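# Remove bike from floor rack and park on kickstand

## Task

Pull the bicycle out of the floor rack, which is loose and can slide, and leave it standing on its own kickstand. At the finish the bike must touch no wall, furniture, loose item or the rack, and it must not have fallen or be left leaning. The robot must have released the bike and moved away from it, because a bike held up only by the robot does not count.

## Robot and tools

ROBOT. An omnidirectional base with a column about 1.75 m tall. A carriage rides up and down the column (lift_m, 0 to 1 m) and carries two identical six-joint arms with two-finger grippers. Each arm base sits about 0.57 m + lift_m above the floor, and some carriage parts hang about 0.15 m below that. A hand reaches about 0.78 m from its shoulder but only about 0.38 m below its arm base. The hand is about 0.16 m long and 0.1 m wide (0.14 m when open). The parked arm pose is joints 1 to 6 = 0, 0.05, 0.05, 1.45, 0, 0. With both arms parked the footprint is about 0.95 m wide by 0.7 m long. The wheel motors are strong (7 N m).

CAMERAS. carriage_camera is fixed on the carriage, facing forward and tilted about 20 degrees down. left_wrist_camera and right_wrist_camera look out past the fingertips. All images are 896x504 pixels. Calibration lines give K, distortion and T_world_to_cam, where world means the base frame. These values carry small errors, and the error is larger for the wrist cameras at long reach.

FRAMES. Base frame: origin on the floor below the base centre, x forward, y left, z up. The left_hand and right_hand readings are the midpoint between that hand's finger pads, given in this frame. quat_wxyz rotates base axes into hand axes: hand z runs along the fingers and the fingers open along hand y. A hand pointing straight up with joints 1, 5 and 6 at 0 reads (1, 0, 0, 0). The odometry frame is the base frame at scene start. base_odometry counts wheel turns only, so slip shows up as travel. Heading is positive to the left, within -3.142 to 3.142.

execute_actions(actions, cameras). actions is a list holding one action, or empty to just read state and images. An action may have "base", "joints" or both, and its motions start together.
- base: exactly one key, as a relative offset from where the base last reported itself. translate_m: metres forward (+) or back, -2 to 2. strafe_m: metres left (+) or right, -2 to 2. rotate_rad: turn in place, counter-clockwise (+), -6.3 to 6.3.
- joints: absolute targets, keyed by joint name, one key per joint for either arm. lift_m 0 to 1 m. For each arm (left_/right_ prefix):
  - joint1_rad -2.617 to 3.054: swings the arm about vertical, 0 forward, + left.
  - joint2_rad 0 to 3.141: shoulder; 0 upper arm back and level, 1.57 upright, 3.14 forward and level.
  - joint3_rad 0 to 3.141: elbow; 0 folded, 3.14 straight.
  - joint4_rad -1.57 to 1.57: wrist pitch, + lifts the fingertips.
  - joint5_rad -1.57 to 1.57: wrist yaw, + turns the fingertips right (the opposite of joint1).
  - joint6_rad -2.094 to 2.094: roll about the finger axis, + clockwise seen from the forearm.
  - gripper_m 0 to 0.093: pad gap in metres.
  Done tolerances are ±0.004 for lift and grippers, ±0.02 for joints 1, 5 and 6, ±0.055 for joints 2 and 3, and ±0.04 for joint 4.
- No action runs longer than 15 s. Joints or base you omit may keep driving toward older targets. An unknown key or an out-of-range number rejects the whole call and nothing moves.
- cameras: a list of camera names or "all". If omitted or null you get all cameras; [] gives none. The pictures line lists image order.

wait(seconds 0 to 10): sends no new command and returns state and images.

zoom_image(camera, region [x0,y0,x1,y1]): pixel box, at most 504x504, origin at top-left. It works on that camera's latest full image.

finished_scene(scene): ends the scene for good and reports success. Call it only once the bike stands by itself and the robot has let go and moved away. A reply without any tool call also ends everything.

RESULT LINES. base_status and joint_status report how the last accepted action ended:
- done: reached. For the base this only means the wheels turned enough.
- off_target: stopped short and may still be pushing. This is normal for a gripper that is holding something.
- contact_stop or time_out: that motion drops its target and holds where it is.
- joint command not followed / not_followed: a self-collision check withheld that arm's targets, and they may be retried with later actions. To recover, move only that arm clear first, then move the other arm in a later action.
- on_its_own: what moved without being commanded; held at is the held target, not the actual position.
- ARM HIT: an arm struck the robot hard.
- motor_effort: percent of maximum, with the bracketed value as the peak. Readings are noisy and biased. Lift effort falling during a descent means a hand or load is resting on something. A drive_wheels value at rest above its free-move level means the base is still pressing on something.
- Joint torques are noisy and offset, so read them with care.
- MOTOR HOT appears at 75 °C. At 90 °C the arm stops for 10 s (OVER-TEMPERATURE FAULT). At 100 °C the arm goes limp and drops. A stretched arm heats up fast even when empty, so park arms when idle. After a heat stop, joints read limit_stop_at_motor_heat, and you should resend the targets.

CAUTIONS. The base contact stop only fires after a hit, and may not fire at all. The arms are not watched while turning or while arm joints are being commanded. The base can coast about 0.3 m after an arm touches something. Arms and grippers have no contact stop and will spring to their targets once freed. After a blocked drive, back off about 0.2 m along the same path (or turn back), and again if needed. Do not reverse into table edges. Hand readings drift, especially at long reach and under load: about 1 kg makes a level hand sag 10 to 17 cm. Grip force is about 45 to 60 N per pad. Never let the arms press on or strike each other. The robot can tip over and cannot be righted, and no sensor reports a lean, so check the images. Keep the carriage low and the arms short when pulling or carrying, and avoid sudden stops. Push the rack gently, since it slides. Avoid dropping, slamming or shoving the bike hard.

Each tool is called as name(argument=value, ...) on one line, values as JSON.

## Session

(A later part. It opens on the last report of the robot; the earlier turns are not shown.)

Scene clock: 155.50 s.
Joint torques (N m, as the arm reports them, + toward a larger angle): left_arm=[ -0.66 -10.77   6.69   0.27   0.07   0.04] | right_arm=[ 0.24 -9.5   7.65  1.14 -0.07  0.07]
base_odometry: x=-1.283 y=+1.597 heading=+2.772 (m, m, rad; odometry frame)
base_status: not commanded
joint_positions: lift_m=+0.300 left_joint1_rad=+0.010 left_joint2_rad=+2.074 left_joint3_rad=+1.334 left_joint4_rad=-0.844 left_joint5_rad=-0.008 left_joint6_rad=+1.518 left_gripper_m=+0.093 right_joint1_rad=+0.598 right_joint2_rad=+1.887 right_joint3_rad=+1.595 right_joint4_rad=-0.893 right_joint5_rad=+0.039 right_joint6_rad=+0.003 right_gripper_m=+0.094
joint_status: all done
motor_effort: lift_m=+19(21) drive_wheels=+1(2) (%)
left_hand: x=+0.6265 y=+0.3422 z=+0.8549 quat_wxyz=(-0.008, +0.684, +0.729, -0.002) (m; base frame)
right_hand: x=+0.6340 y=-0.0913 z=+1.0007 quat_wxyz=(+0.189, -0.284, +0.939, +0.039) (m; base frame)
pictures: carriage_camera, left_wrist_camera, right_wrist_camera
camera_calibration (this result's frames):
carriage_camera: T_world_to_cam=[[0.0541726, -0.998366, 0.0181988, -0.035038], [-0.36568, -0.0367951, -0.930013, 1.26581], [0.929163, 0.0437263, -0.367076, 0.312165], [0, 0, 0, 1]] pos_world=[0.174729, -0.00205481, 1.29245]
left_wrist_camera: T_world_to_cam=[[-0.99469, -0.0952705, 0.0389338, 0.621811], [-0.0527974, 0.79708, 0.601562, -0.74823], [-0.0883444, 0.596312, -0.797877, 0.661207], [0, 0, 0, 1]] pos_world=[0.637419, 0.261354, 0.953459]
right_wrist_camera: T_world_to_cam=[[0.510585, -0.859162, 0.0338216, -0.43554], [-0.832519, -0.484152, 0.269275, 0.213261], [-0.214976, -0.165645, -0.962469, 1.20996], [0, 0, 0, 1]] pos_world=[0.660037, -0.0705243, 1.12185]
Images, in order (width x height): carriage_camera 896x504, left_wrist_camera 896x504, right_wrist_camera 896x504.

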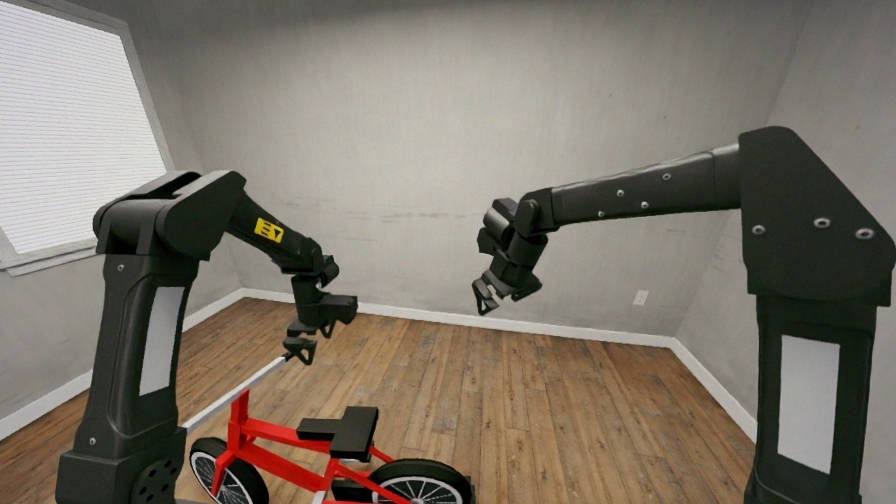

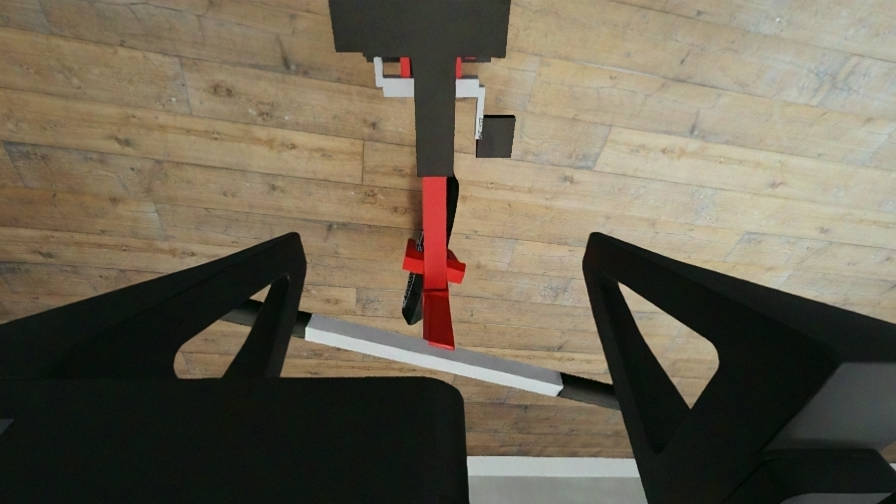

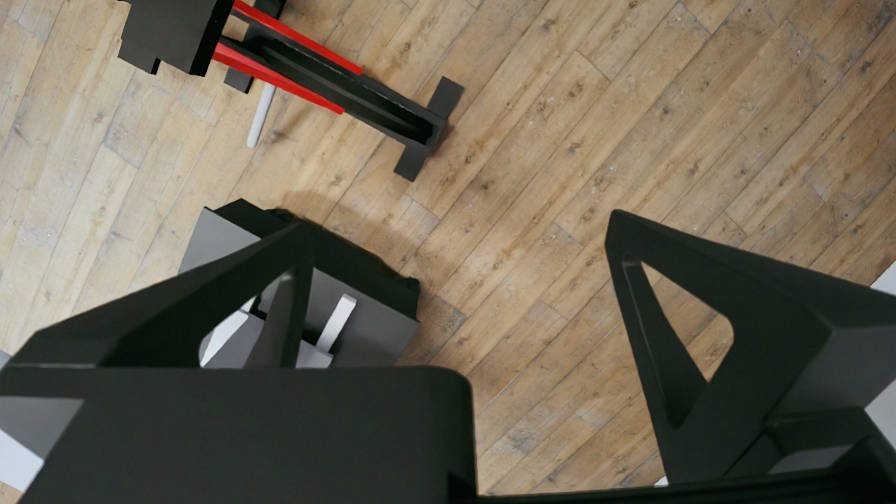

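execute_actions(actions=[{"base":{"translate_m":-0.35},"joints":{"left_joint2_rad":0.05,"left_joint3_rad":0.05,"left_joint4_rad":1.45,"left_joint6_rad":0,"right_joint1_rad":0,"right_joint2_rad":0.05,"right_joint3_rad":0.05,"right_joint4_rad":1.45}}], cameras=[])

execute_actions(actions=[{"base":{"strafe_m":0.75},"joints":{"lift_m":0.0}}], cameras=[])

execute_actions(actions=[{"base":{"rotate_rad":-0.5}}], cameras=["carriage_camera"])

zoom_image(camera="carriage_camera", region=[300,250,700,504])

Scene clock: 163.37 s.
Joint torques (N m, as the arm reports them, + toward a larger angle): left_arm=[-0.65  3.28  3.88 -0.2   0.02 -0.06] | right_arm=[-0.07  3.31  4.58 -0.1  -0.13  0.07]
base_odometry: x=-0.957 y=+1.471 heading=+2.772 (m, m, rad; odometry frame)
base_status: done
joint_positions: lift_m=+0.300 left_joint1_rad=+0.010 left_joint2_rad=+0.060 left_joint3_rad=+0.078 left_joint4_rad=+1.459 left_joint5_rad=-0.008 left_joint6_rad=+0.007 left_gripper_m=+0.093 right_joint1_rad=+0.002 right_joint2_rad=+0.058 right_joint3_rad=+0.071 right_joint4_rad=+1.451 right_joint5_rad=+0.041 right_joint6_rad=+0.003 right_gripper_m=+0.094
joint_status: all done
motor_effort: lift_m=+16(18) drive_wheels=+0(8) (%)
left_hand: x=+0.2846 y=+0.3386 z=+1.3154 quat_wxyz=(+0.999, -0.004, +0.047, +0.009) (m; base frame)
right_hand: x=+0.2879 y=-0.3440 z=+1.3133 quat_wxyz=(+0.998, +0.021, +0.053, +0.001) (m; base frame)
pictures: none
No camera images: the call's "cameras" was empty. Leave "cameras" out to get every camera's image.

Scene clock: 167.20 s.
Joint torques (N m, as the arm reports them, + toward a larger angle): left_arm=[-0.66  3.25  4.67 -0.14  0.01 -0.07] | right_arm=[-0.08  3.37  4.96 -0.09 -0.12  0.07]
base_odometry: x=-1.227 y=+0.771 heading=+2.772 (m, m, rad; odometry frame)
base_status: done
joint_positions: lift_m=+0.000 left_joint1_rad=+0.010 left_joint2_rad=+0.060 left_joint3_rad=+0.068 left_joint4_rad=+1.456 left_joint5_rad=-0.007 left_joint6_rad=+0.007 left_gripper_m=+0.093 right_joint1_rad=+0.002 right_joint2_rad=+0.058 right_joint3_rad=+0.066 right_joint4_rad=+1.451 right_joint5_rad=+0.041 right_joint6_rad=+0.003 right_gripper_m=+0.094
joint_status: all done
motor_effort: lift_m=+13(13) drive_wheels=-2(7) (%)
left_hand: x=+0.2885 y=+0.3384 z=+1.0133 quat_wxyz=(+0.999, -0.003, +0.054, +0.009) (m; base frame)
right_hand: x=+0.2894 y=-0.3440 z=+1.0127 quat_wxyz=(+0.998, +0.021, +0.056, +0.001) (m; base frame)
pictures: none
No camera images: the call's "cameras" was empty. Leave "cameras" out to get every camera's image.

Scene clock: 169.07 s.
Joint torques (N m, as the arm reports them, + toward a larger angle): left_arm=[-0.66  3.18  4.62 -0.13  0.   -0.06] | right_arm=[-0.04  3.33  4.92 -0.1  -0.13  0.07]
base_odometry: x=-1.227 y=+0.772 heading=+2.273 (m, m, rad; odometry frame)
base_status: done
joint_positions: lift_m=+0.000 left_joint1_rad=+0.010 left_joint2_rad=+0.060 left_joint3_rad=+0.068 left_joint4_rad=+1.454 left_joint5_rad=-0.006 left_joint6_rad=+0.007 left_gripper_m=+0.093 right_joint1_rad=+0.002 right_joint2_rad=+0.058 right_joint3_rad=+0.066 right_joint4_rad=+1.451 right_joint5_rad=+0.041 right_joint6_rad=+0.003 right_gripper_m=+0.094
joint_status: not commanded
motor_effort: lift_m=+11(12) drive_wheels=+3(5) (%)
left_hand: x=+0.2891 y=+0.3384 z=+1.0133 quat_wxyz=(+0.998, -0.003, +0.055, +0.009) (m; base frame)
right_hand: x=+0.2894 y=-0.3440 z=+1.0127 quat_wxyz=(+0.998, +0.021, +0.056, +0.001) (m; base frame)
pictures: carriage_camera
camera_calibration (this result's frames):
carriage_camera: T_world_to_cam=[[0.0541726, -0.998366, 0.0181988, -0.0295914], [-0.36568, -0.0367951, -0.930013, 0.987476], [0.929163, 0.0437263, -0.367076, 0.202305], [0, 0, 0, 1]] pos_world=[0.174729, -0.00205481, 0.993165]
Images, in order (width x height): carriage_camera 896x504.

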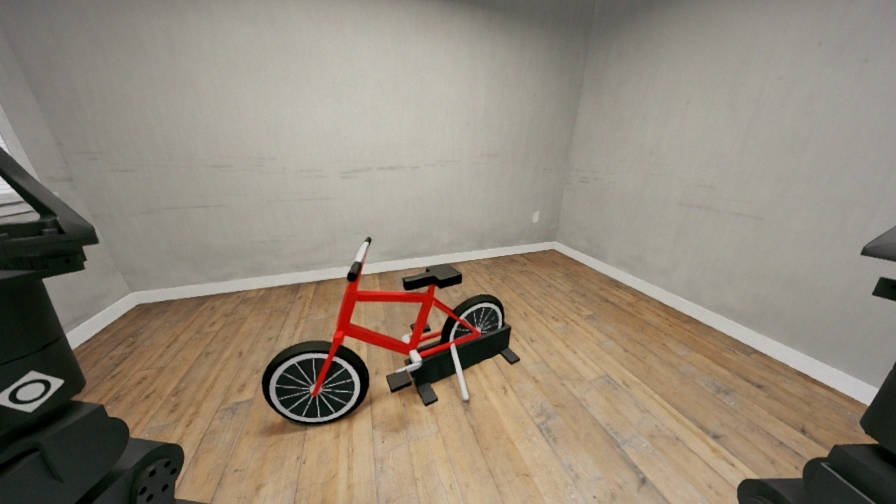

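Region (300, 250, 700, 504) of carriage_camera's 896x504 image, scaled by 1.260, with more detail than that image has; it fills the top 320 rows of this view, and the rest is white.

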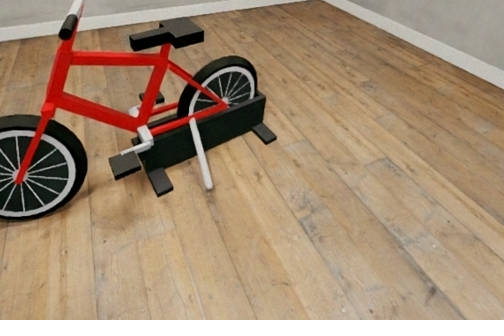

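execute_actions(actions=[{"base":{"strafe_m":1.35}}], cameras=[])

execute_actions(actions=[{"base":{"translate_m":0.3}}], cameras=[])

execute_actions(actions=[{"base":{"rotate_rad":-1.07},"joints":{"lift_m":0.2,"left_joint1_rad":-0.17,"left_joint2_rad":2.0,"left_joint3_rad":1.9,"left_joint4_rad":-1.47,"left_joint6_rad":1.4,"right_joint1_rad":0.17,"right_joint2_rad":2.0,"right_joint3_rad":1.9,"right_joint4_rad":-1.47,"right_joint6_rad":-1.4}}])

Scene clock: 191.73 s.
Joint torques (N m, as the arm reports them, + toward a larger angle): left_arm=[-0.56  3.21  4.69 -0.13  0.01 -0.04] | right_arm=[-0.07  3.34  4.91 -0.1  -0.12  0.06]
base_odometry: x=-2.259 y=-0.099 heading=+2.272 (m, m, rad; odometry frame)
base_status: done
joint_positions: lift_m=+0.000 left_joint1_rad=+0.010 left_joint2_rad=+0.060 left_joint3_rad=+0.068 left_joint4_rad=+1.453 left_joint5_rad=-0.006 left_joint6_rad=+0.007 left_gripper_m=+0.093 right_joint1_rad=+0.002 right_joint2_rad=+0.058 right_joint3_rad=+0.066 right_joint4_rad=+1.451 right_joint5_rad=+0.041 right_joint6_rad=+0.003 right_gripper_m=+0.094
joint_status: not commanded
motor_effort: lift_m=+14(14) drive_wheels=-2(8) (%)
left_hand: x=+0.2892 y=+0.3383 z=+1.0132 quat_wxyz=(+0.998, -0.003, +0.055, +0.009) (m; base frame)
right_hand: x=+0.2894 y=-0.3440 z=+1.0127 quat_wxyz=(+0.998, +0.021, +0.056, +0.001) (m; base frame)
pictures: none
No camera images: the call's "cameras" was empty. Leave "cameras" out to get every camera's image.

Scene clock: 194.20 s.
Joint torques (N m, as the arm reports them, + toward a larger angle): left_arm=[-0.68  3.22  4.67 -0.08  0.   -0.05] | right_arm=[-0.05  3.31  4.9  -0.08 -0.13  0.07]
base_odometry: x=-2.453 y=+0.130 heading=+2.272 (m, m, rad; odometry frame)
base_status: done
joint_positions: lift_m=+0.000 left_joint1_rad=+0.010 left_joint2_rad=+0.060 left_joint3_rad=+0.068 left_joint4_rad=+1.451 left_joint5_rad=-0.006 left_joint6_rad=+0.007 left_gripper_m=+0.093 right_joint1_rad=+0.002 right_joint2_rad=+0.058 right_joint3_rad=+0.066 right_joint4_rad=+1.451 right_joint5_rad=+0.041 right_joint6_rad=+0.003 right_gripper_m=+0.094
joint_status: not commanded
motor_effort: lift_m=+13(13) drive_wheels=-3(6) (%)
left_hand: x=+0.2897 y=+0.3383 z=+1.0132 quat_wxyz=(+0.998, -0.003, +0.056, +0.009) (m; base frame)
right_hand: x=+0.2894 y=-0.3440 z=+1.0127 quat_wxyz=(+0.998, +0.021, +0.055, +0.001) (m; base frame)
pictures: none
No camera images: the call's "cameras" was empty. Leave "cameras" out to get every camera's image.

Scene clock: 196.80 s.
Joint torques (N m, as the arm reports them, + toward a larger angle): left_arm=[ -0.31 -10.71   7.99   0.17   0.04   0.09] | right_arm=[ 0.26 -9.78  7.59  0.26 -0.16 -0.04]
base_odometry: x=-2.453 y=+0.130 heading=+1.203 (m, m, rad; odometry frame)
base_status: done
joint_positions: lift_m=+0.200 left_joint1_rad=-0.163 left_joint2_rad=+1.993 left_joint3_rad=+1.876 left_joint4_rad=-1.459 left_joint5_rad=-0.006 left_joint6_rad=+1.392 left_gripper_m=+0.093 right_joint1_rad=+0.170 right_joint2_rad=+1.988 right_joint3_rad=+1.883 right_joint4_rad=-1.463 right_joint5_rad=+0.041 right_joint6_rad=-1.392 right_gripper_m=+0.094
joint_status: all done
motor_effort: lift_m=+17(21) drive_wheels=+3(12) (%)
left_hand: x=+0.6335 y=+0.2765 z=+0.9163 quat_wxyz=(-0.004, +0.702, +0.712, +0.001) (m; base frame)
right_hand: x=+0.6345 y=-0.2801 z=+0.9200 quat_wxyz=(-0.011, -0.704, +0.710, -0.018) (m; base frame)
pictures: carriage_camera, left_wrist_camera, right_wrist_camera
camera_calibration (this result's frames):
carriage_camera: T_world_to_cam=[[0.0541726, -0.998366, 0.0181988, -0.0332201], [-0.36568, -0.0367951, -0.930013, 1.17291], [0.929163, 0.0437263, -0.367076, 0.275498], [0, 0, 0, 1]] pos_world=[0.174729, -0.00205481, 1.19256]
left_wrist_camera: T_world_to_cam=[[-0.998425, -0.0469343, 0.0307403, 0.616627], [-0.0191309, 0.799865, 0.599876, -0.75301], [-0.0527429, 0.598343, -0.799503, 0.728281], [0, 0, 0, 1]] pos_world=[0.639661, 0.195486, 1.01502]
right_wrist_camera: T_world_to_cam=[[0.998446, -0.0486425, 0.0271779, -0.671684], [-0.0547035, -0.762971, 0.644114, -0.772541], [-0.0105954, -0.6446, -0.764446, 0.655048], [0, 0, 0, 1]] pos_world=[0.635321, -0.199854, 1.01661]
Images, in order (width x height): carriage_camera 896x504, left_wrist_camera 896x504, right_wrist_camera 896x504.

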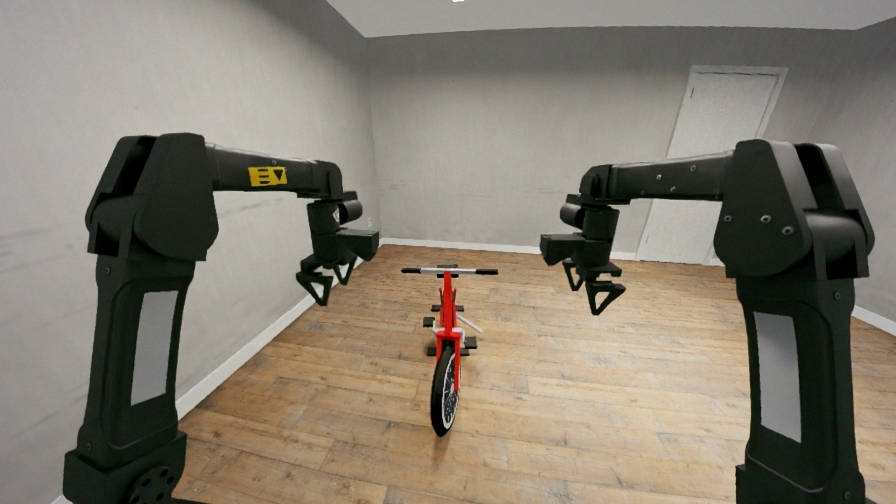

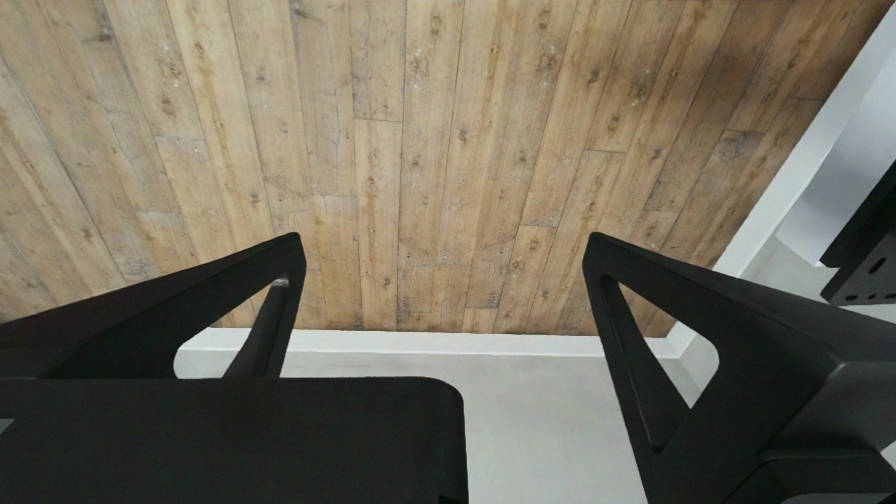

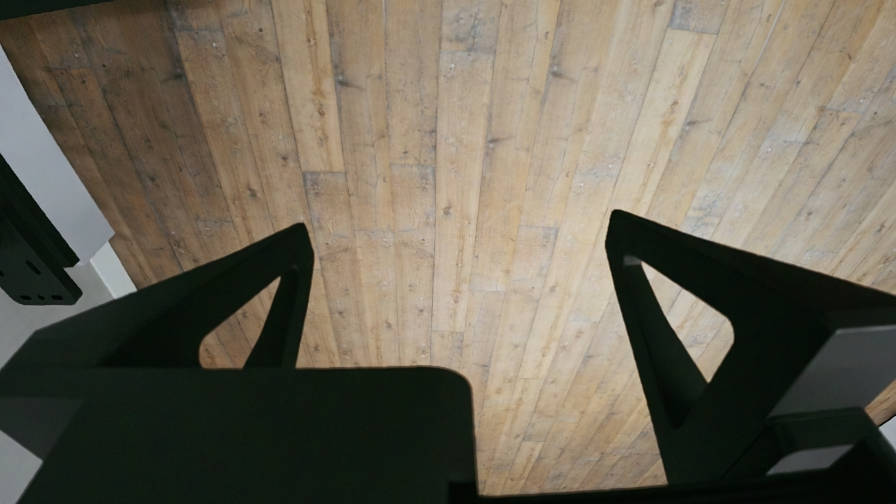

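execute_actions(actions=[{"base":{"translate_m":0.45},"joints":{"lift_m":0.15,"left_joint1_rad":-0.32,"left_joint2_rad":2.25,"left_joint3_rad":2.15,"left_joint4_rad":-1.47,"left_joint6_rad":1.25,"right_joint1_rad":0.32,"right_joint2_rad":2.25,"right_joint3_rad":2.15,"right_joint4_rad":-1.47,"right_joint6_rad":-1.25}}])

Scene clock: 210.10 s.
Joint torques (N m, as the arm reports them, + toward a larger angle): left_arm=[  0.88 -14.27   7.71   0.23   0.02  -0.05] | right_arm=[ -0.37 -12.48   7.25   0.29  -0.16   0.16]
base_odometry: x=-2.290 y=+0.550 heading=+1.202 (m, m, rad; odometry frame)
base_status: done
joint_positions: lift_m=+0.150 left_joint1_rad=-0.330 left_joint2_rad=+2.258 left_joint3_rad=+2.130 left_joint4_rad=-1.467 left_joint5_rad=-0.002 left_joint6_rad=+1.257 left_gripper_m=+0.093 right_joint1_rad=+0.326 right_joint2_rad=+2.247 right_joint3_rad=+2.138 right_joint4_rad=-1.466 right_joint5_rad=+0.040 right_joint6_rad=-1.257 right_gripper_m=+0.094
joint_status: all done
motor_effort: lift_m=+13(15) drive_wheels=-4(13) (%)
left_hand: x=+0.6700 y=+0.1974 z=+0.8273 quat_wxyz=(-0.012, +0.713, +0.701, -0.005) (m; base frame)
right_hand: x=+0.6748 y=-0.2046 z=+0.8342 quat_wxyz=(-0.011, -0.711, +0.703, -0.017) (m; base frame)
pictures: carriage_camera, left_wrist_camera, right_wrist_camera
camera_calibration (this result's frames):
carriage_camera: T_world_to_cam=[[0.0541726, -0.998366, 0.0181988, -0.0323178], [-0.36568, -0.0367951, -0.930013, 1.1268], [0.929163, 0.0437263, -0.367076, 0.257297], [0, 0, 0, 1]] pos_world=[0.174729, -0.00205481, 1.14298]
left_wrist_camera: T_world_to_cam=[[-0.998647, -0.0162437, 0.0493903, 0.630713], [0.0168038, 0.798126, 0.602256, -0.661299], [-0.0492026, 0.602271, -0.796774, 0.701011], [0, 0, 0, 1]] pos_world=[0.675464, 0.115846, 0.925667]
right_wrist_camera: T_world_to_cam=[[0.99925, -0.0287369, 0.0259709, -0.701396], [-0.0387099, -0.764389, 0.643592, -0.668082], [0.00135701, -0.644114, -0.764928, 0.630949], [0, 0, 0, 1]] pos_world=[0.674152, -0.124427, 0.930818]
Images, in order (width x height): carriage_camera 896x504, left_wrist_camera 896x504, right_wrist_camera 896x504.

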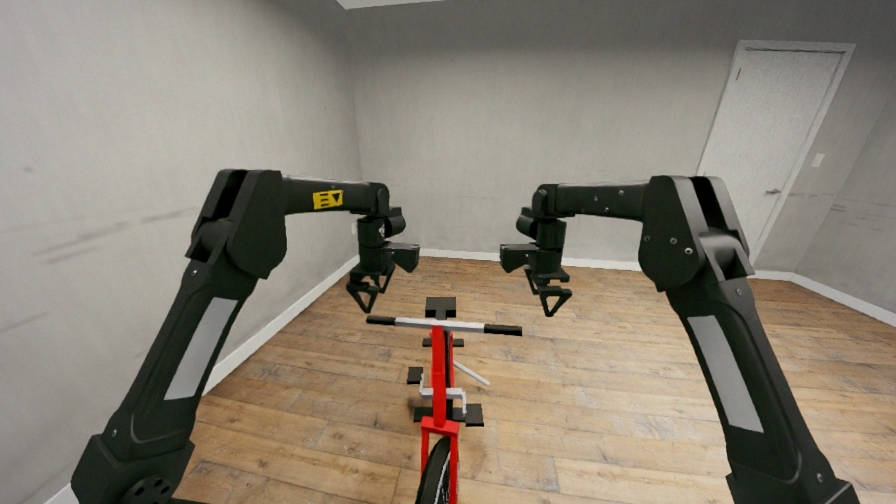

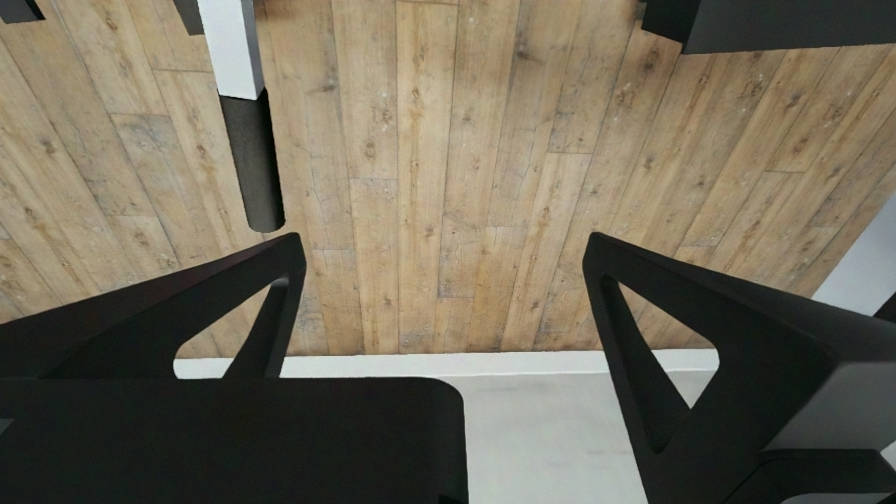

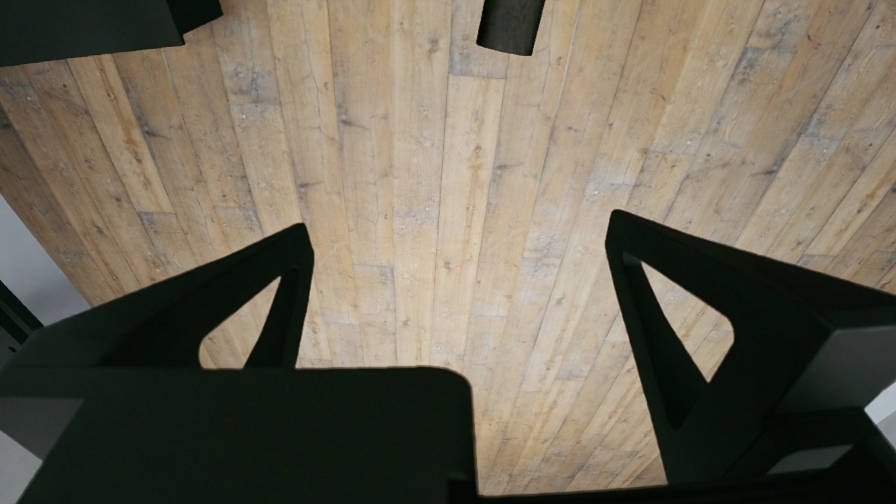

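execute_actions(actions=[{"base":{"strafe_m":0.04},"joints":{"left_joint1_rad":-0.39,"right_joint1_rad":0.39,"left_joint6_rad":1.2,"right_joint6_rad":-1.2}}], cameras=[])

execute_actions(actions=[{"base":{"translate_m":0.085},"joints":{"lift_m":0.09}}])

Scene clock: 218.57 s.
Joint torques (N m, as the arm reports them, + toward a larger angle): left_arm=[  0.52 -14.38   7.67   0.23   0.02  -0.05] | right_arm=[ -0.21 -12.5    7.28   0.3   -0.15   0.15]
base_odometry: x=-2.327 y=+0.564 heading=+1.202 (m, m, rad; odometry frame)
base_status: done
joint_positions: lift_m=+0.150 left_joint1_rad=-0.396 left_joint2_rad=+2.258 left_joint3_rad=+2.130 left_joint4_rad=-1.467 left_joint5_rad=-0.001 left_joint6_rad=+1.207 left_gripper_m=+0.093 right_joint1_rad=+0.394 right_joint2_rad=+2.247 right_joint3_rad=+2.138 right_joint4_rad=-1.467 right_joint5_rad=+0.040 right_joint6_rad=-1.207 right_gripper_m=+0.094
joint_status: all done
motor_effort: lift_m=+14(13) drive_wheels=+2(10) (%)
left_hand: x=+0.6598 y=+0.1706 z=+0.8273 quat_wxyz=(-0.012, +0.718, +0.696, -0.005) (m; base frame)
right_hand: x=+0.6647 y=-0.1767 z=+0.8342 quat_wxyz=(-0.010, -0.718, +0.696, -0.018) (m; base frame)
pictures: none
No camera images: the call's "cameras" was empty. Leave "cameras" out to get every camera's image.

Scene clock: 220.13 s.
Joint torques (N m, as the arm reports them, + toward a larger angle): left_arm=[  0.5  -13.43   7.63   0.25   0.01  -0.05] | right_arm=[ -0.1  -12.32   6.96   0.33  -0.16   0.15]
base_odometry: x=-2.297 y=+0.643 heading=+1.202 (m, m, rad; odometry frame)
base_status: done
joint_positions: lift_m=+0.090 left_joint1_rad=-0.396 left_joint2_rad=+2.250 left_joint3_rad=+2.130 left_joint4_rad=-1.469 left_joint5_rad=-0.001 left_joint6_rad=+1.207 left_gripper_m=+0.093 right_joint1_rad=+0.393 right_joint2_rad=+2.244 right_joint3_rad=+2.143 right_joint4_rad=-1.467 right_joint5_rad=+0.040 right_joint6_rad=-1.206 right_gripper_m=+0.094
joint_status: all done
motor_effort: lift_m=+14(15) drive_wheels=+5(8) (%)
left_hand: x=+0.6596 y=+0.1706 z=+0.7708 quat_wxyz=(-0.008, +0.718, +0.696, -0.003) (m; base frame)
right_hand: x=+0.6658 y=-0.1770 z=+0.7765 quat_wxyz=(-0.007, -0.717, +0.697, -0.019) (m; base frame)
pictures: carriage_camera, left_wrist_camera, right_wrist_camera
camera_calibration (this result's frames):
carriage_camera: T_world_to_cam=[[0.0541726, -0.998366, 0.0181988, -0.0312268], [-0.36568, -0.0367951, -0.930013, 1.07105], [0.929163, 0.0437263, -0.367076, 0.235292], [0, 0, 0, 1]] pos_world=[0.174729, -0.00205481, 1.08303]
left_wrist_camera: T_world_to_cam=[[-0.999091, -0.000130681, 0.0426165, 0.625506], [0.0255004, 0.799384, 0.600278, -0.61017], [-0.0341454, 0.60082, -0.798655, 0.663383], [0, 0, 0, 1]] pos_world=[0.663148, 0.0892684, 0.869429]
right_wrist_camera: T_world_to_cam=[[0.999349, -0.0120005, 0.0340288, -0.693419], [-0.0310438, -0.766641, 0.641325, -0.613871], [0.0183917, -0.641964, -0.766514, 0.594941], [0, 0, 0, 1]] pos_world=[0.662969, -0.0970098, 0.873318]
Images, in order (width x height): carriage_camera 896x504, left_wrist_camera 896x504, right_wrist_camera 896x504.

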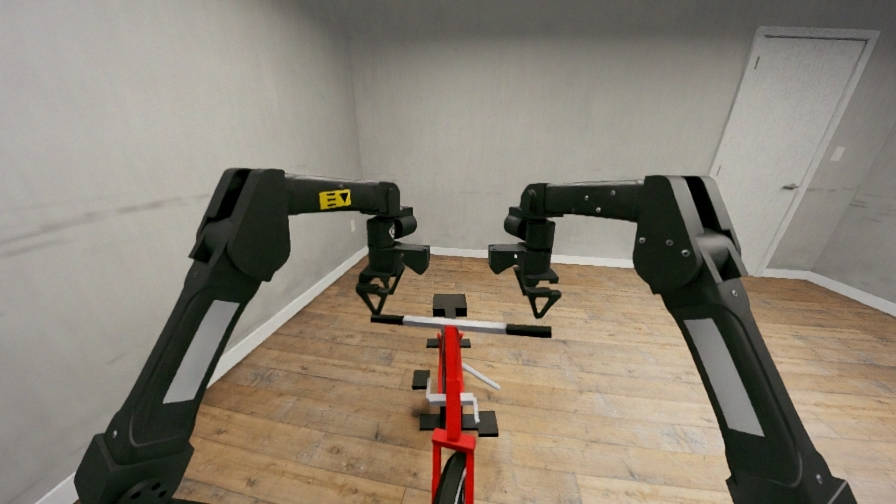

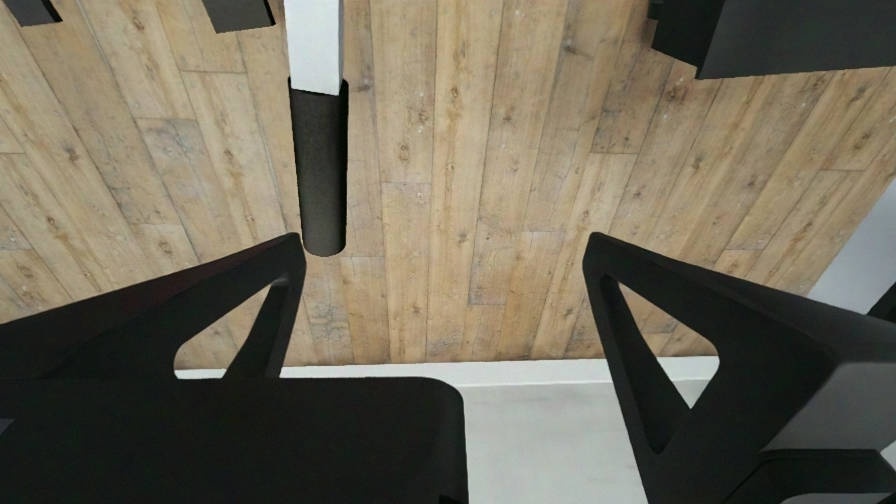

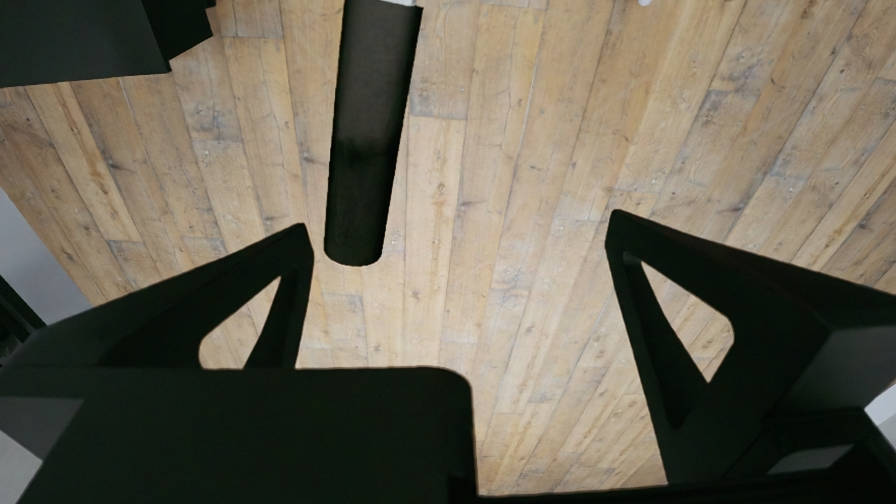

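execute_actions(actions=[{"base":{"translate_m":0.085},"joints":{"left_joint1_rad":-0.45,"right_joint1_rad":0.45,"left_joint6_rad":1.3}}], cameras=[])

execute_actions(actions=[{"joints":{"left_joint2_rad":2.4,"left_joint4_rad":-1.32}}])

Scene clock: 228.57 s.
Joint torques (N m, as the arm reports them, + toward a larger angle): left_arm=[  0.29 -13.49   7.67   0.25   0.01   0.07] | right_arm=[ -0.25 -12.27   6.94   0.32  -0.14   0.15]
base_odometry: x=-2.267 y=+0.723 heading=+1.203 (m, m, rad; odometry frame)
base_status: done
joint_positions: lift_m=+0.090 left_joint1_rad=-0.453 left_joint2_rad=+2.250 left_joint3_rad=+2.130 left_joint4_rad=-1.469 left_joint5_rad=-0.001 left_joint6_rad=+1.295 left_gripper_m=+0.093 right_joint1_rad=+0.454 right_joint2_rad=+2.244 right_joint3_rad=+2.143 right_joint4_rad=-1.467 right_joint5_rad=+0.040 right_joint6_rad=-1.206 right_gripper_m=+0.094
joint_status: all done
motor_effort: lift_m=+13(14) drive_wheels=+4(14) (%)
left_hand: x=+0.6493 y=+0.1481 z=+0.7708 quat_wxyz=(-0.009, +0.767, +0.642, -0.003) (m; base frame)
right_hand: x=+0.6551 y=-0.1523 z=+0.7765 quat_wxyz=(-0.006, -0.738, +0.674, -0.019) (m; base frame)
pictures: none
No camera images: the call's "cameras" was empty. Leave "cameras" out to get every camera's image.

Scene clock: 229.33 s.
Joint torques (N m, as the arm reports them, + toward a larger angle): left_arm=[  0.35 -15.42   7.04   0.27   0.02   0.07] | right_arm=[ -0.19 -12.3    7.01   0.3   -0.15   0.15]
base_odometry: x=-2.267 y=+0.723 heading=+1.203 (m, m, rad; odometry frame)
base_status: not commanded
joint_positions: lift_m=+0.090 left_joint1_rad=-0.453 left_joint2_rad=+2.408 left_joint3_rad=+2.139 left_joint4_rad=-1.322 left_joint5_rad=-0.001 left_joint6_rad=+1.295 left_gripper_m=+0.093 right_joint1_rad=+0.454 right_joint2_rad=+2.244 right_joint3_rad=+2.143 right_joint4_rad=-1.467 right_joint5_rad=+0.040 right_joint6_rad=-1.206 right_gripper_m=+0.094
joint_status: all done
motor_effort: lift_m=+13(12) drive_wheels=+3(4) (%)
left_hand: x=+0.6777 y=+0.1342 z=+0.7046 quat_wxyz=(-0.009, +0.767, +0.642, -0.004) (m; base frame)
right_hand: x=+0.6551 y=-0.1523 z=+0.7765 quat_wxyz=(-0.006, -0.738, +0.674, -0.019) (m; base frame)
pictures: carriage_camera, left_wrist_camera, right_wrist_camera
camera_calibration (this result's frames):
carriage_camera: T_world_to_cam=[[0.0541726, -0.998366, 0.0181988, -0.0312268], [-0.36568, -0.0367951, -0.930013, 1.07105], [0.929163, 0.0437263, -0.367076, 0.235292], [0, 0, 0, 1]] pos_world=[0.174729, -0.00205481, 1.08303]
left_wrist_camera: T_world_to_cam=[[-0.98846, 0.144562, 0.0452673, 0.617884], [0.142611, 0.78727, 0.59989, -0.619302], [0.0510838, 0.599423, -0.798801, 0.575563], [0, 0, 0, 1]] pos_world=[0.669671, 0.0532301, 0.803303]
right_wrist_camera: T_world_to_cam=[[0.998182, 0.0497419, 0.0340288, -0.672307], [0.016363, -0.767095, 0.641325, -0.626405], [0.058004, -0.639602, -0.766514, 0.585391], [0, 0, 0, 1]] pos_world=[0.64738, -0.072653, 0.873318]
Images, in order (width x height): carriage_camera 896x504, left_wrist_camera 896x504, right_wrist_camera 896x504.

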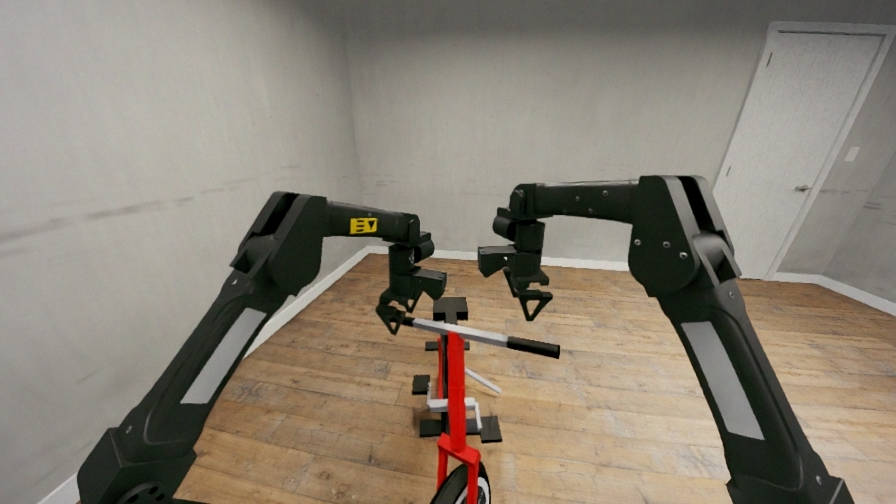

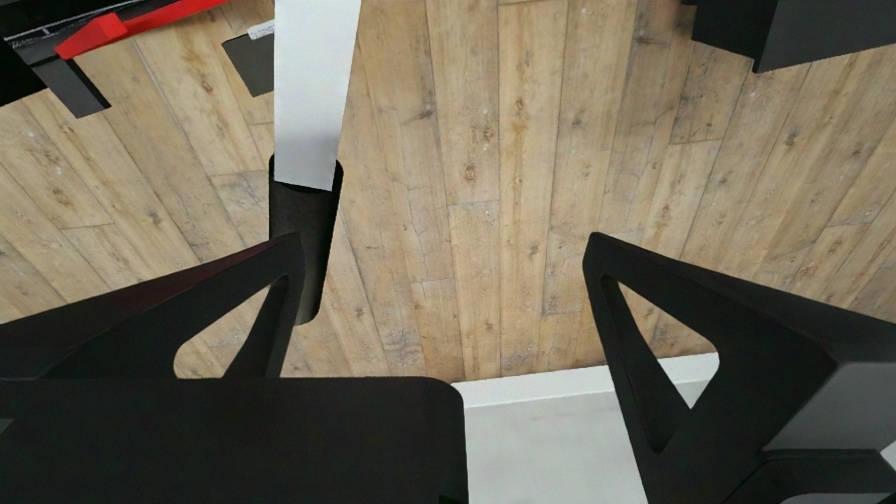

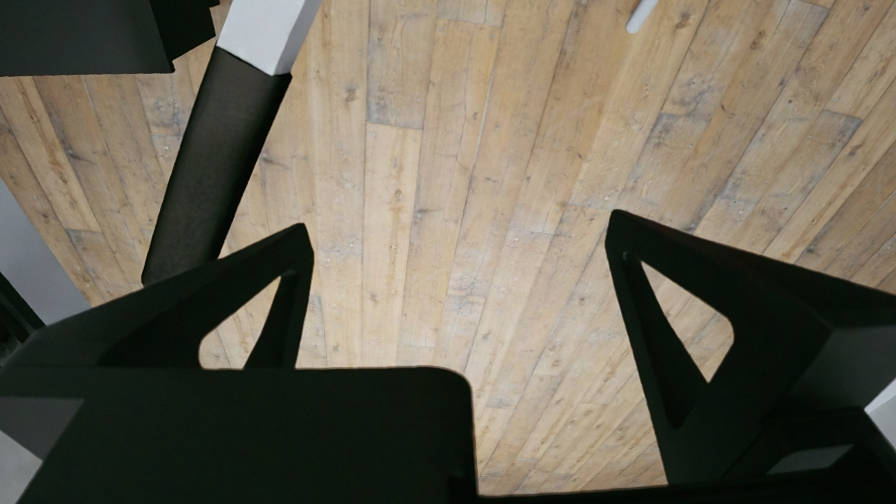

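execute_actions(actions=[{"joints":{"lift_m":0.19,"left_joint2_rad":2.55,"left_joint3_rad":2.55,"left_joint4_rad":-1.5,"left_joint1_rad":-0.4,"right_joint1_rad":0.0,"right_joint2_rad":1.6,"right_joint3_rad":1.6}}])

Scene clock: 236.67 s.
Joint torques (N m, as the arm reports them, + toward a larger angle): left_arm=[ -0.18 -14.23   6.55   0.42  -0.02   0.06] | right_arm=[ 0.1  -7.32  5.09  0.57 -0.18  0.17]
base_odometry: x=-2.267 y=+0.723 heading=+1.203 (m, m, rad; odometry frame)
base_status: not commanded
joint_positions: lift_m=+0.190 left_joint1_rad=-0.397 left_joint2_rad=+2.535 left_joint3_rad=+2.547 left_joint4_rad=-1.492 left_joint5_rad=-0.001 left_joint6_rad=+1.295 left_gripper_m=+0.093 right_joint1_rad=+0.001 right_joint2_rad=+1.605 right_joint3_rad=+1.622 right_joint4_rad=-1.464 right_joint5_rad=+0.042 right_joint6_rad=-1.206 right_gripper_m=+0.094
joint_status: all done
motor_effort: lift_m=+15(20) drive_wheels=+3(5) (%)
left_hand: x=+0.7255 y=+0.1427 z=+0.8489 quat_wxyz=(+0.040, +0.748, +0.663, +0.020) (m; base frame)
right_hand: x=+0.5646 y=-0.3441 z=+0.9648 quat_wxyz=(+0.039, -0.565, +0.822, -0.052) (m; base frame)
pictures: carriage_camera, left_wrist_camera, right_wrist_camera
camera_calibration (this result's frames):
carriage_camera: T_world_to_cam=[[0.0541726, -0.998366, 0.0181988, -0.0330384], [-0.36568, -0.0367951, -0.930013, 1.16363], [0.929163, 0.0437263, -0.367076, 0.271832], [0, 0, 0, 1]] pos_world=[0.174729, -0.00205481, 1.18257]
left_wrist_camera: T_world_to_cam=[[-0.994345, 0.0878797, -0.0596245, 0.758742], [0.0381016, 0.819285, 0.572119, -0.6245], [0.0991271, 0.566612, -0.818, 0.669424], [0, 0, 0, 1]] pos_world=[0.711888, 0.065661, 0.950117]
right_wrist_camera: T_world_to_cam=[[0.907693, -0.39333, 0.146236, -0.788425], [-0.397786, -0.695515, 0.598352, -0.592932], [-0.13364, -0.60129, -0.787776, 0.754238], [0, 0, 0, 1]] pos_world=[0.580584, -0.268989, 1.06425]
Images, in order (width x height): carriage_camera 896x504, left_wrist_camera 896x504, right_wrist_camera 896x504.

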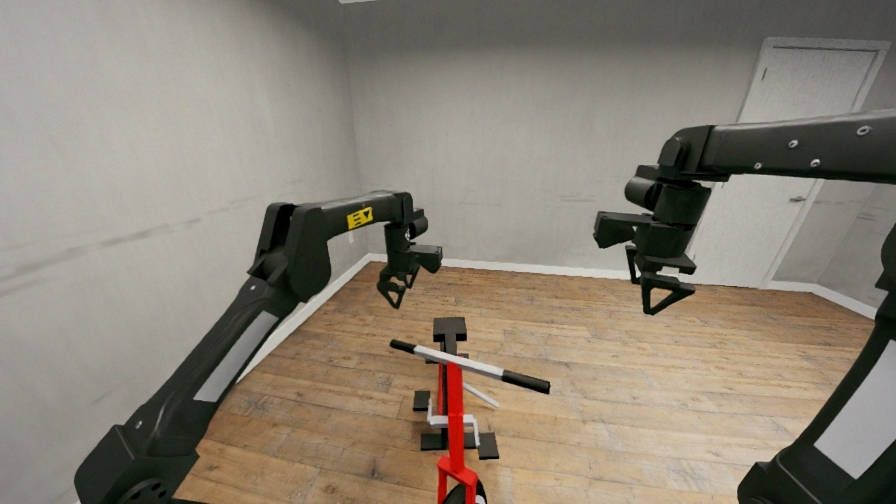

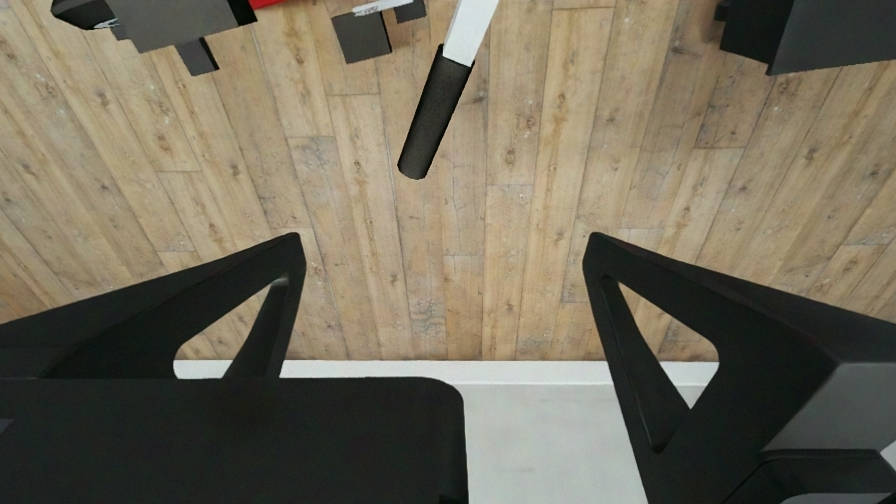

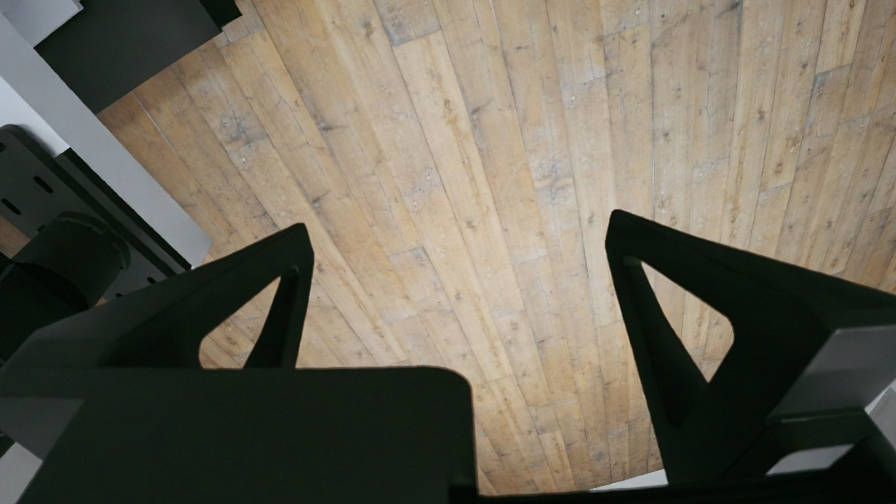

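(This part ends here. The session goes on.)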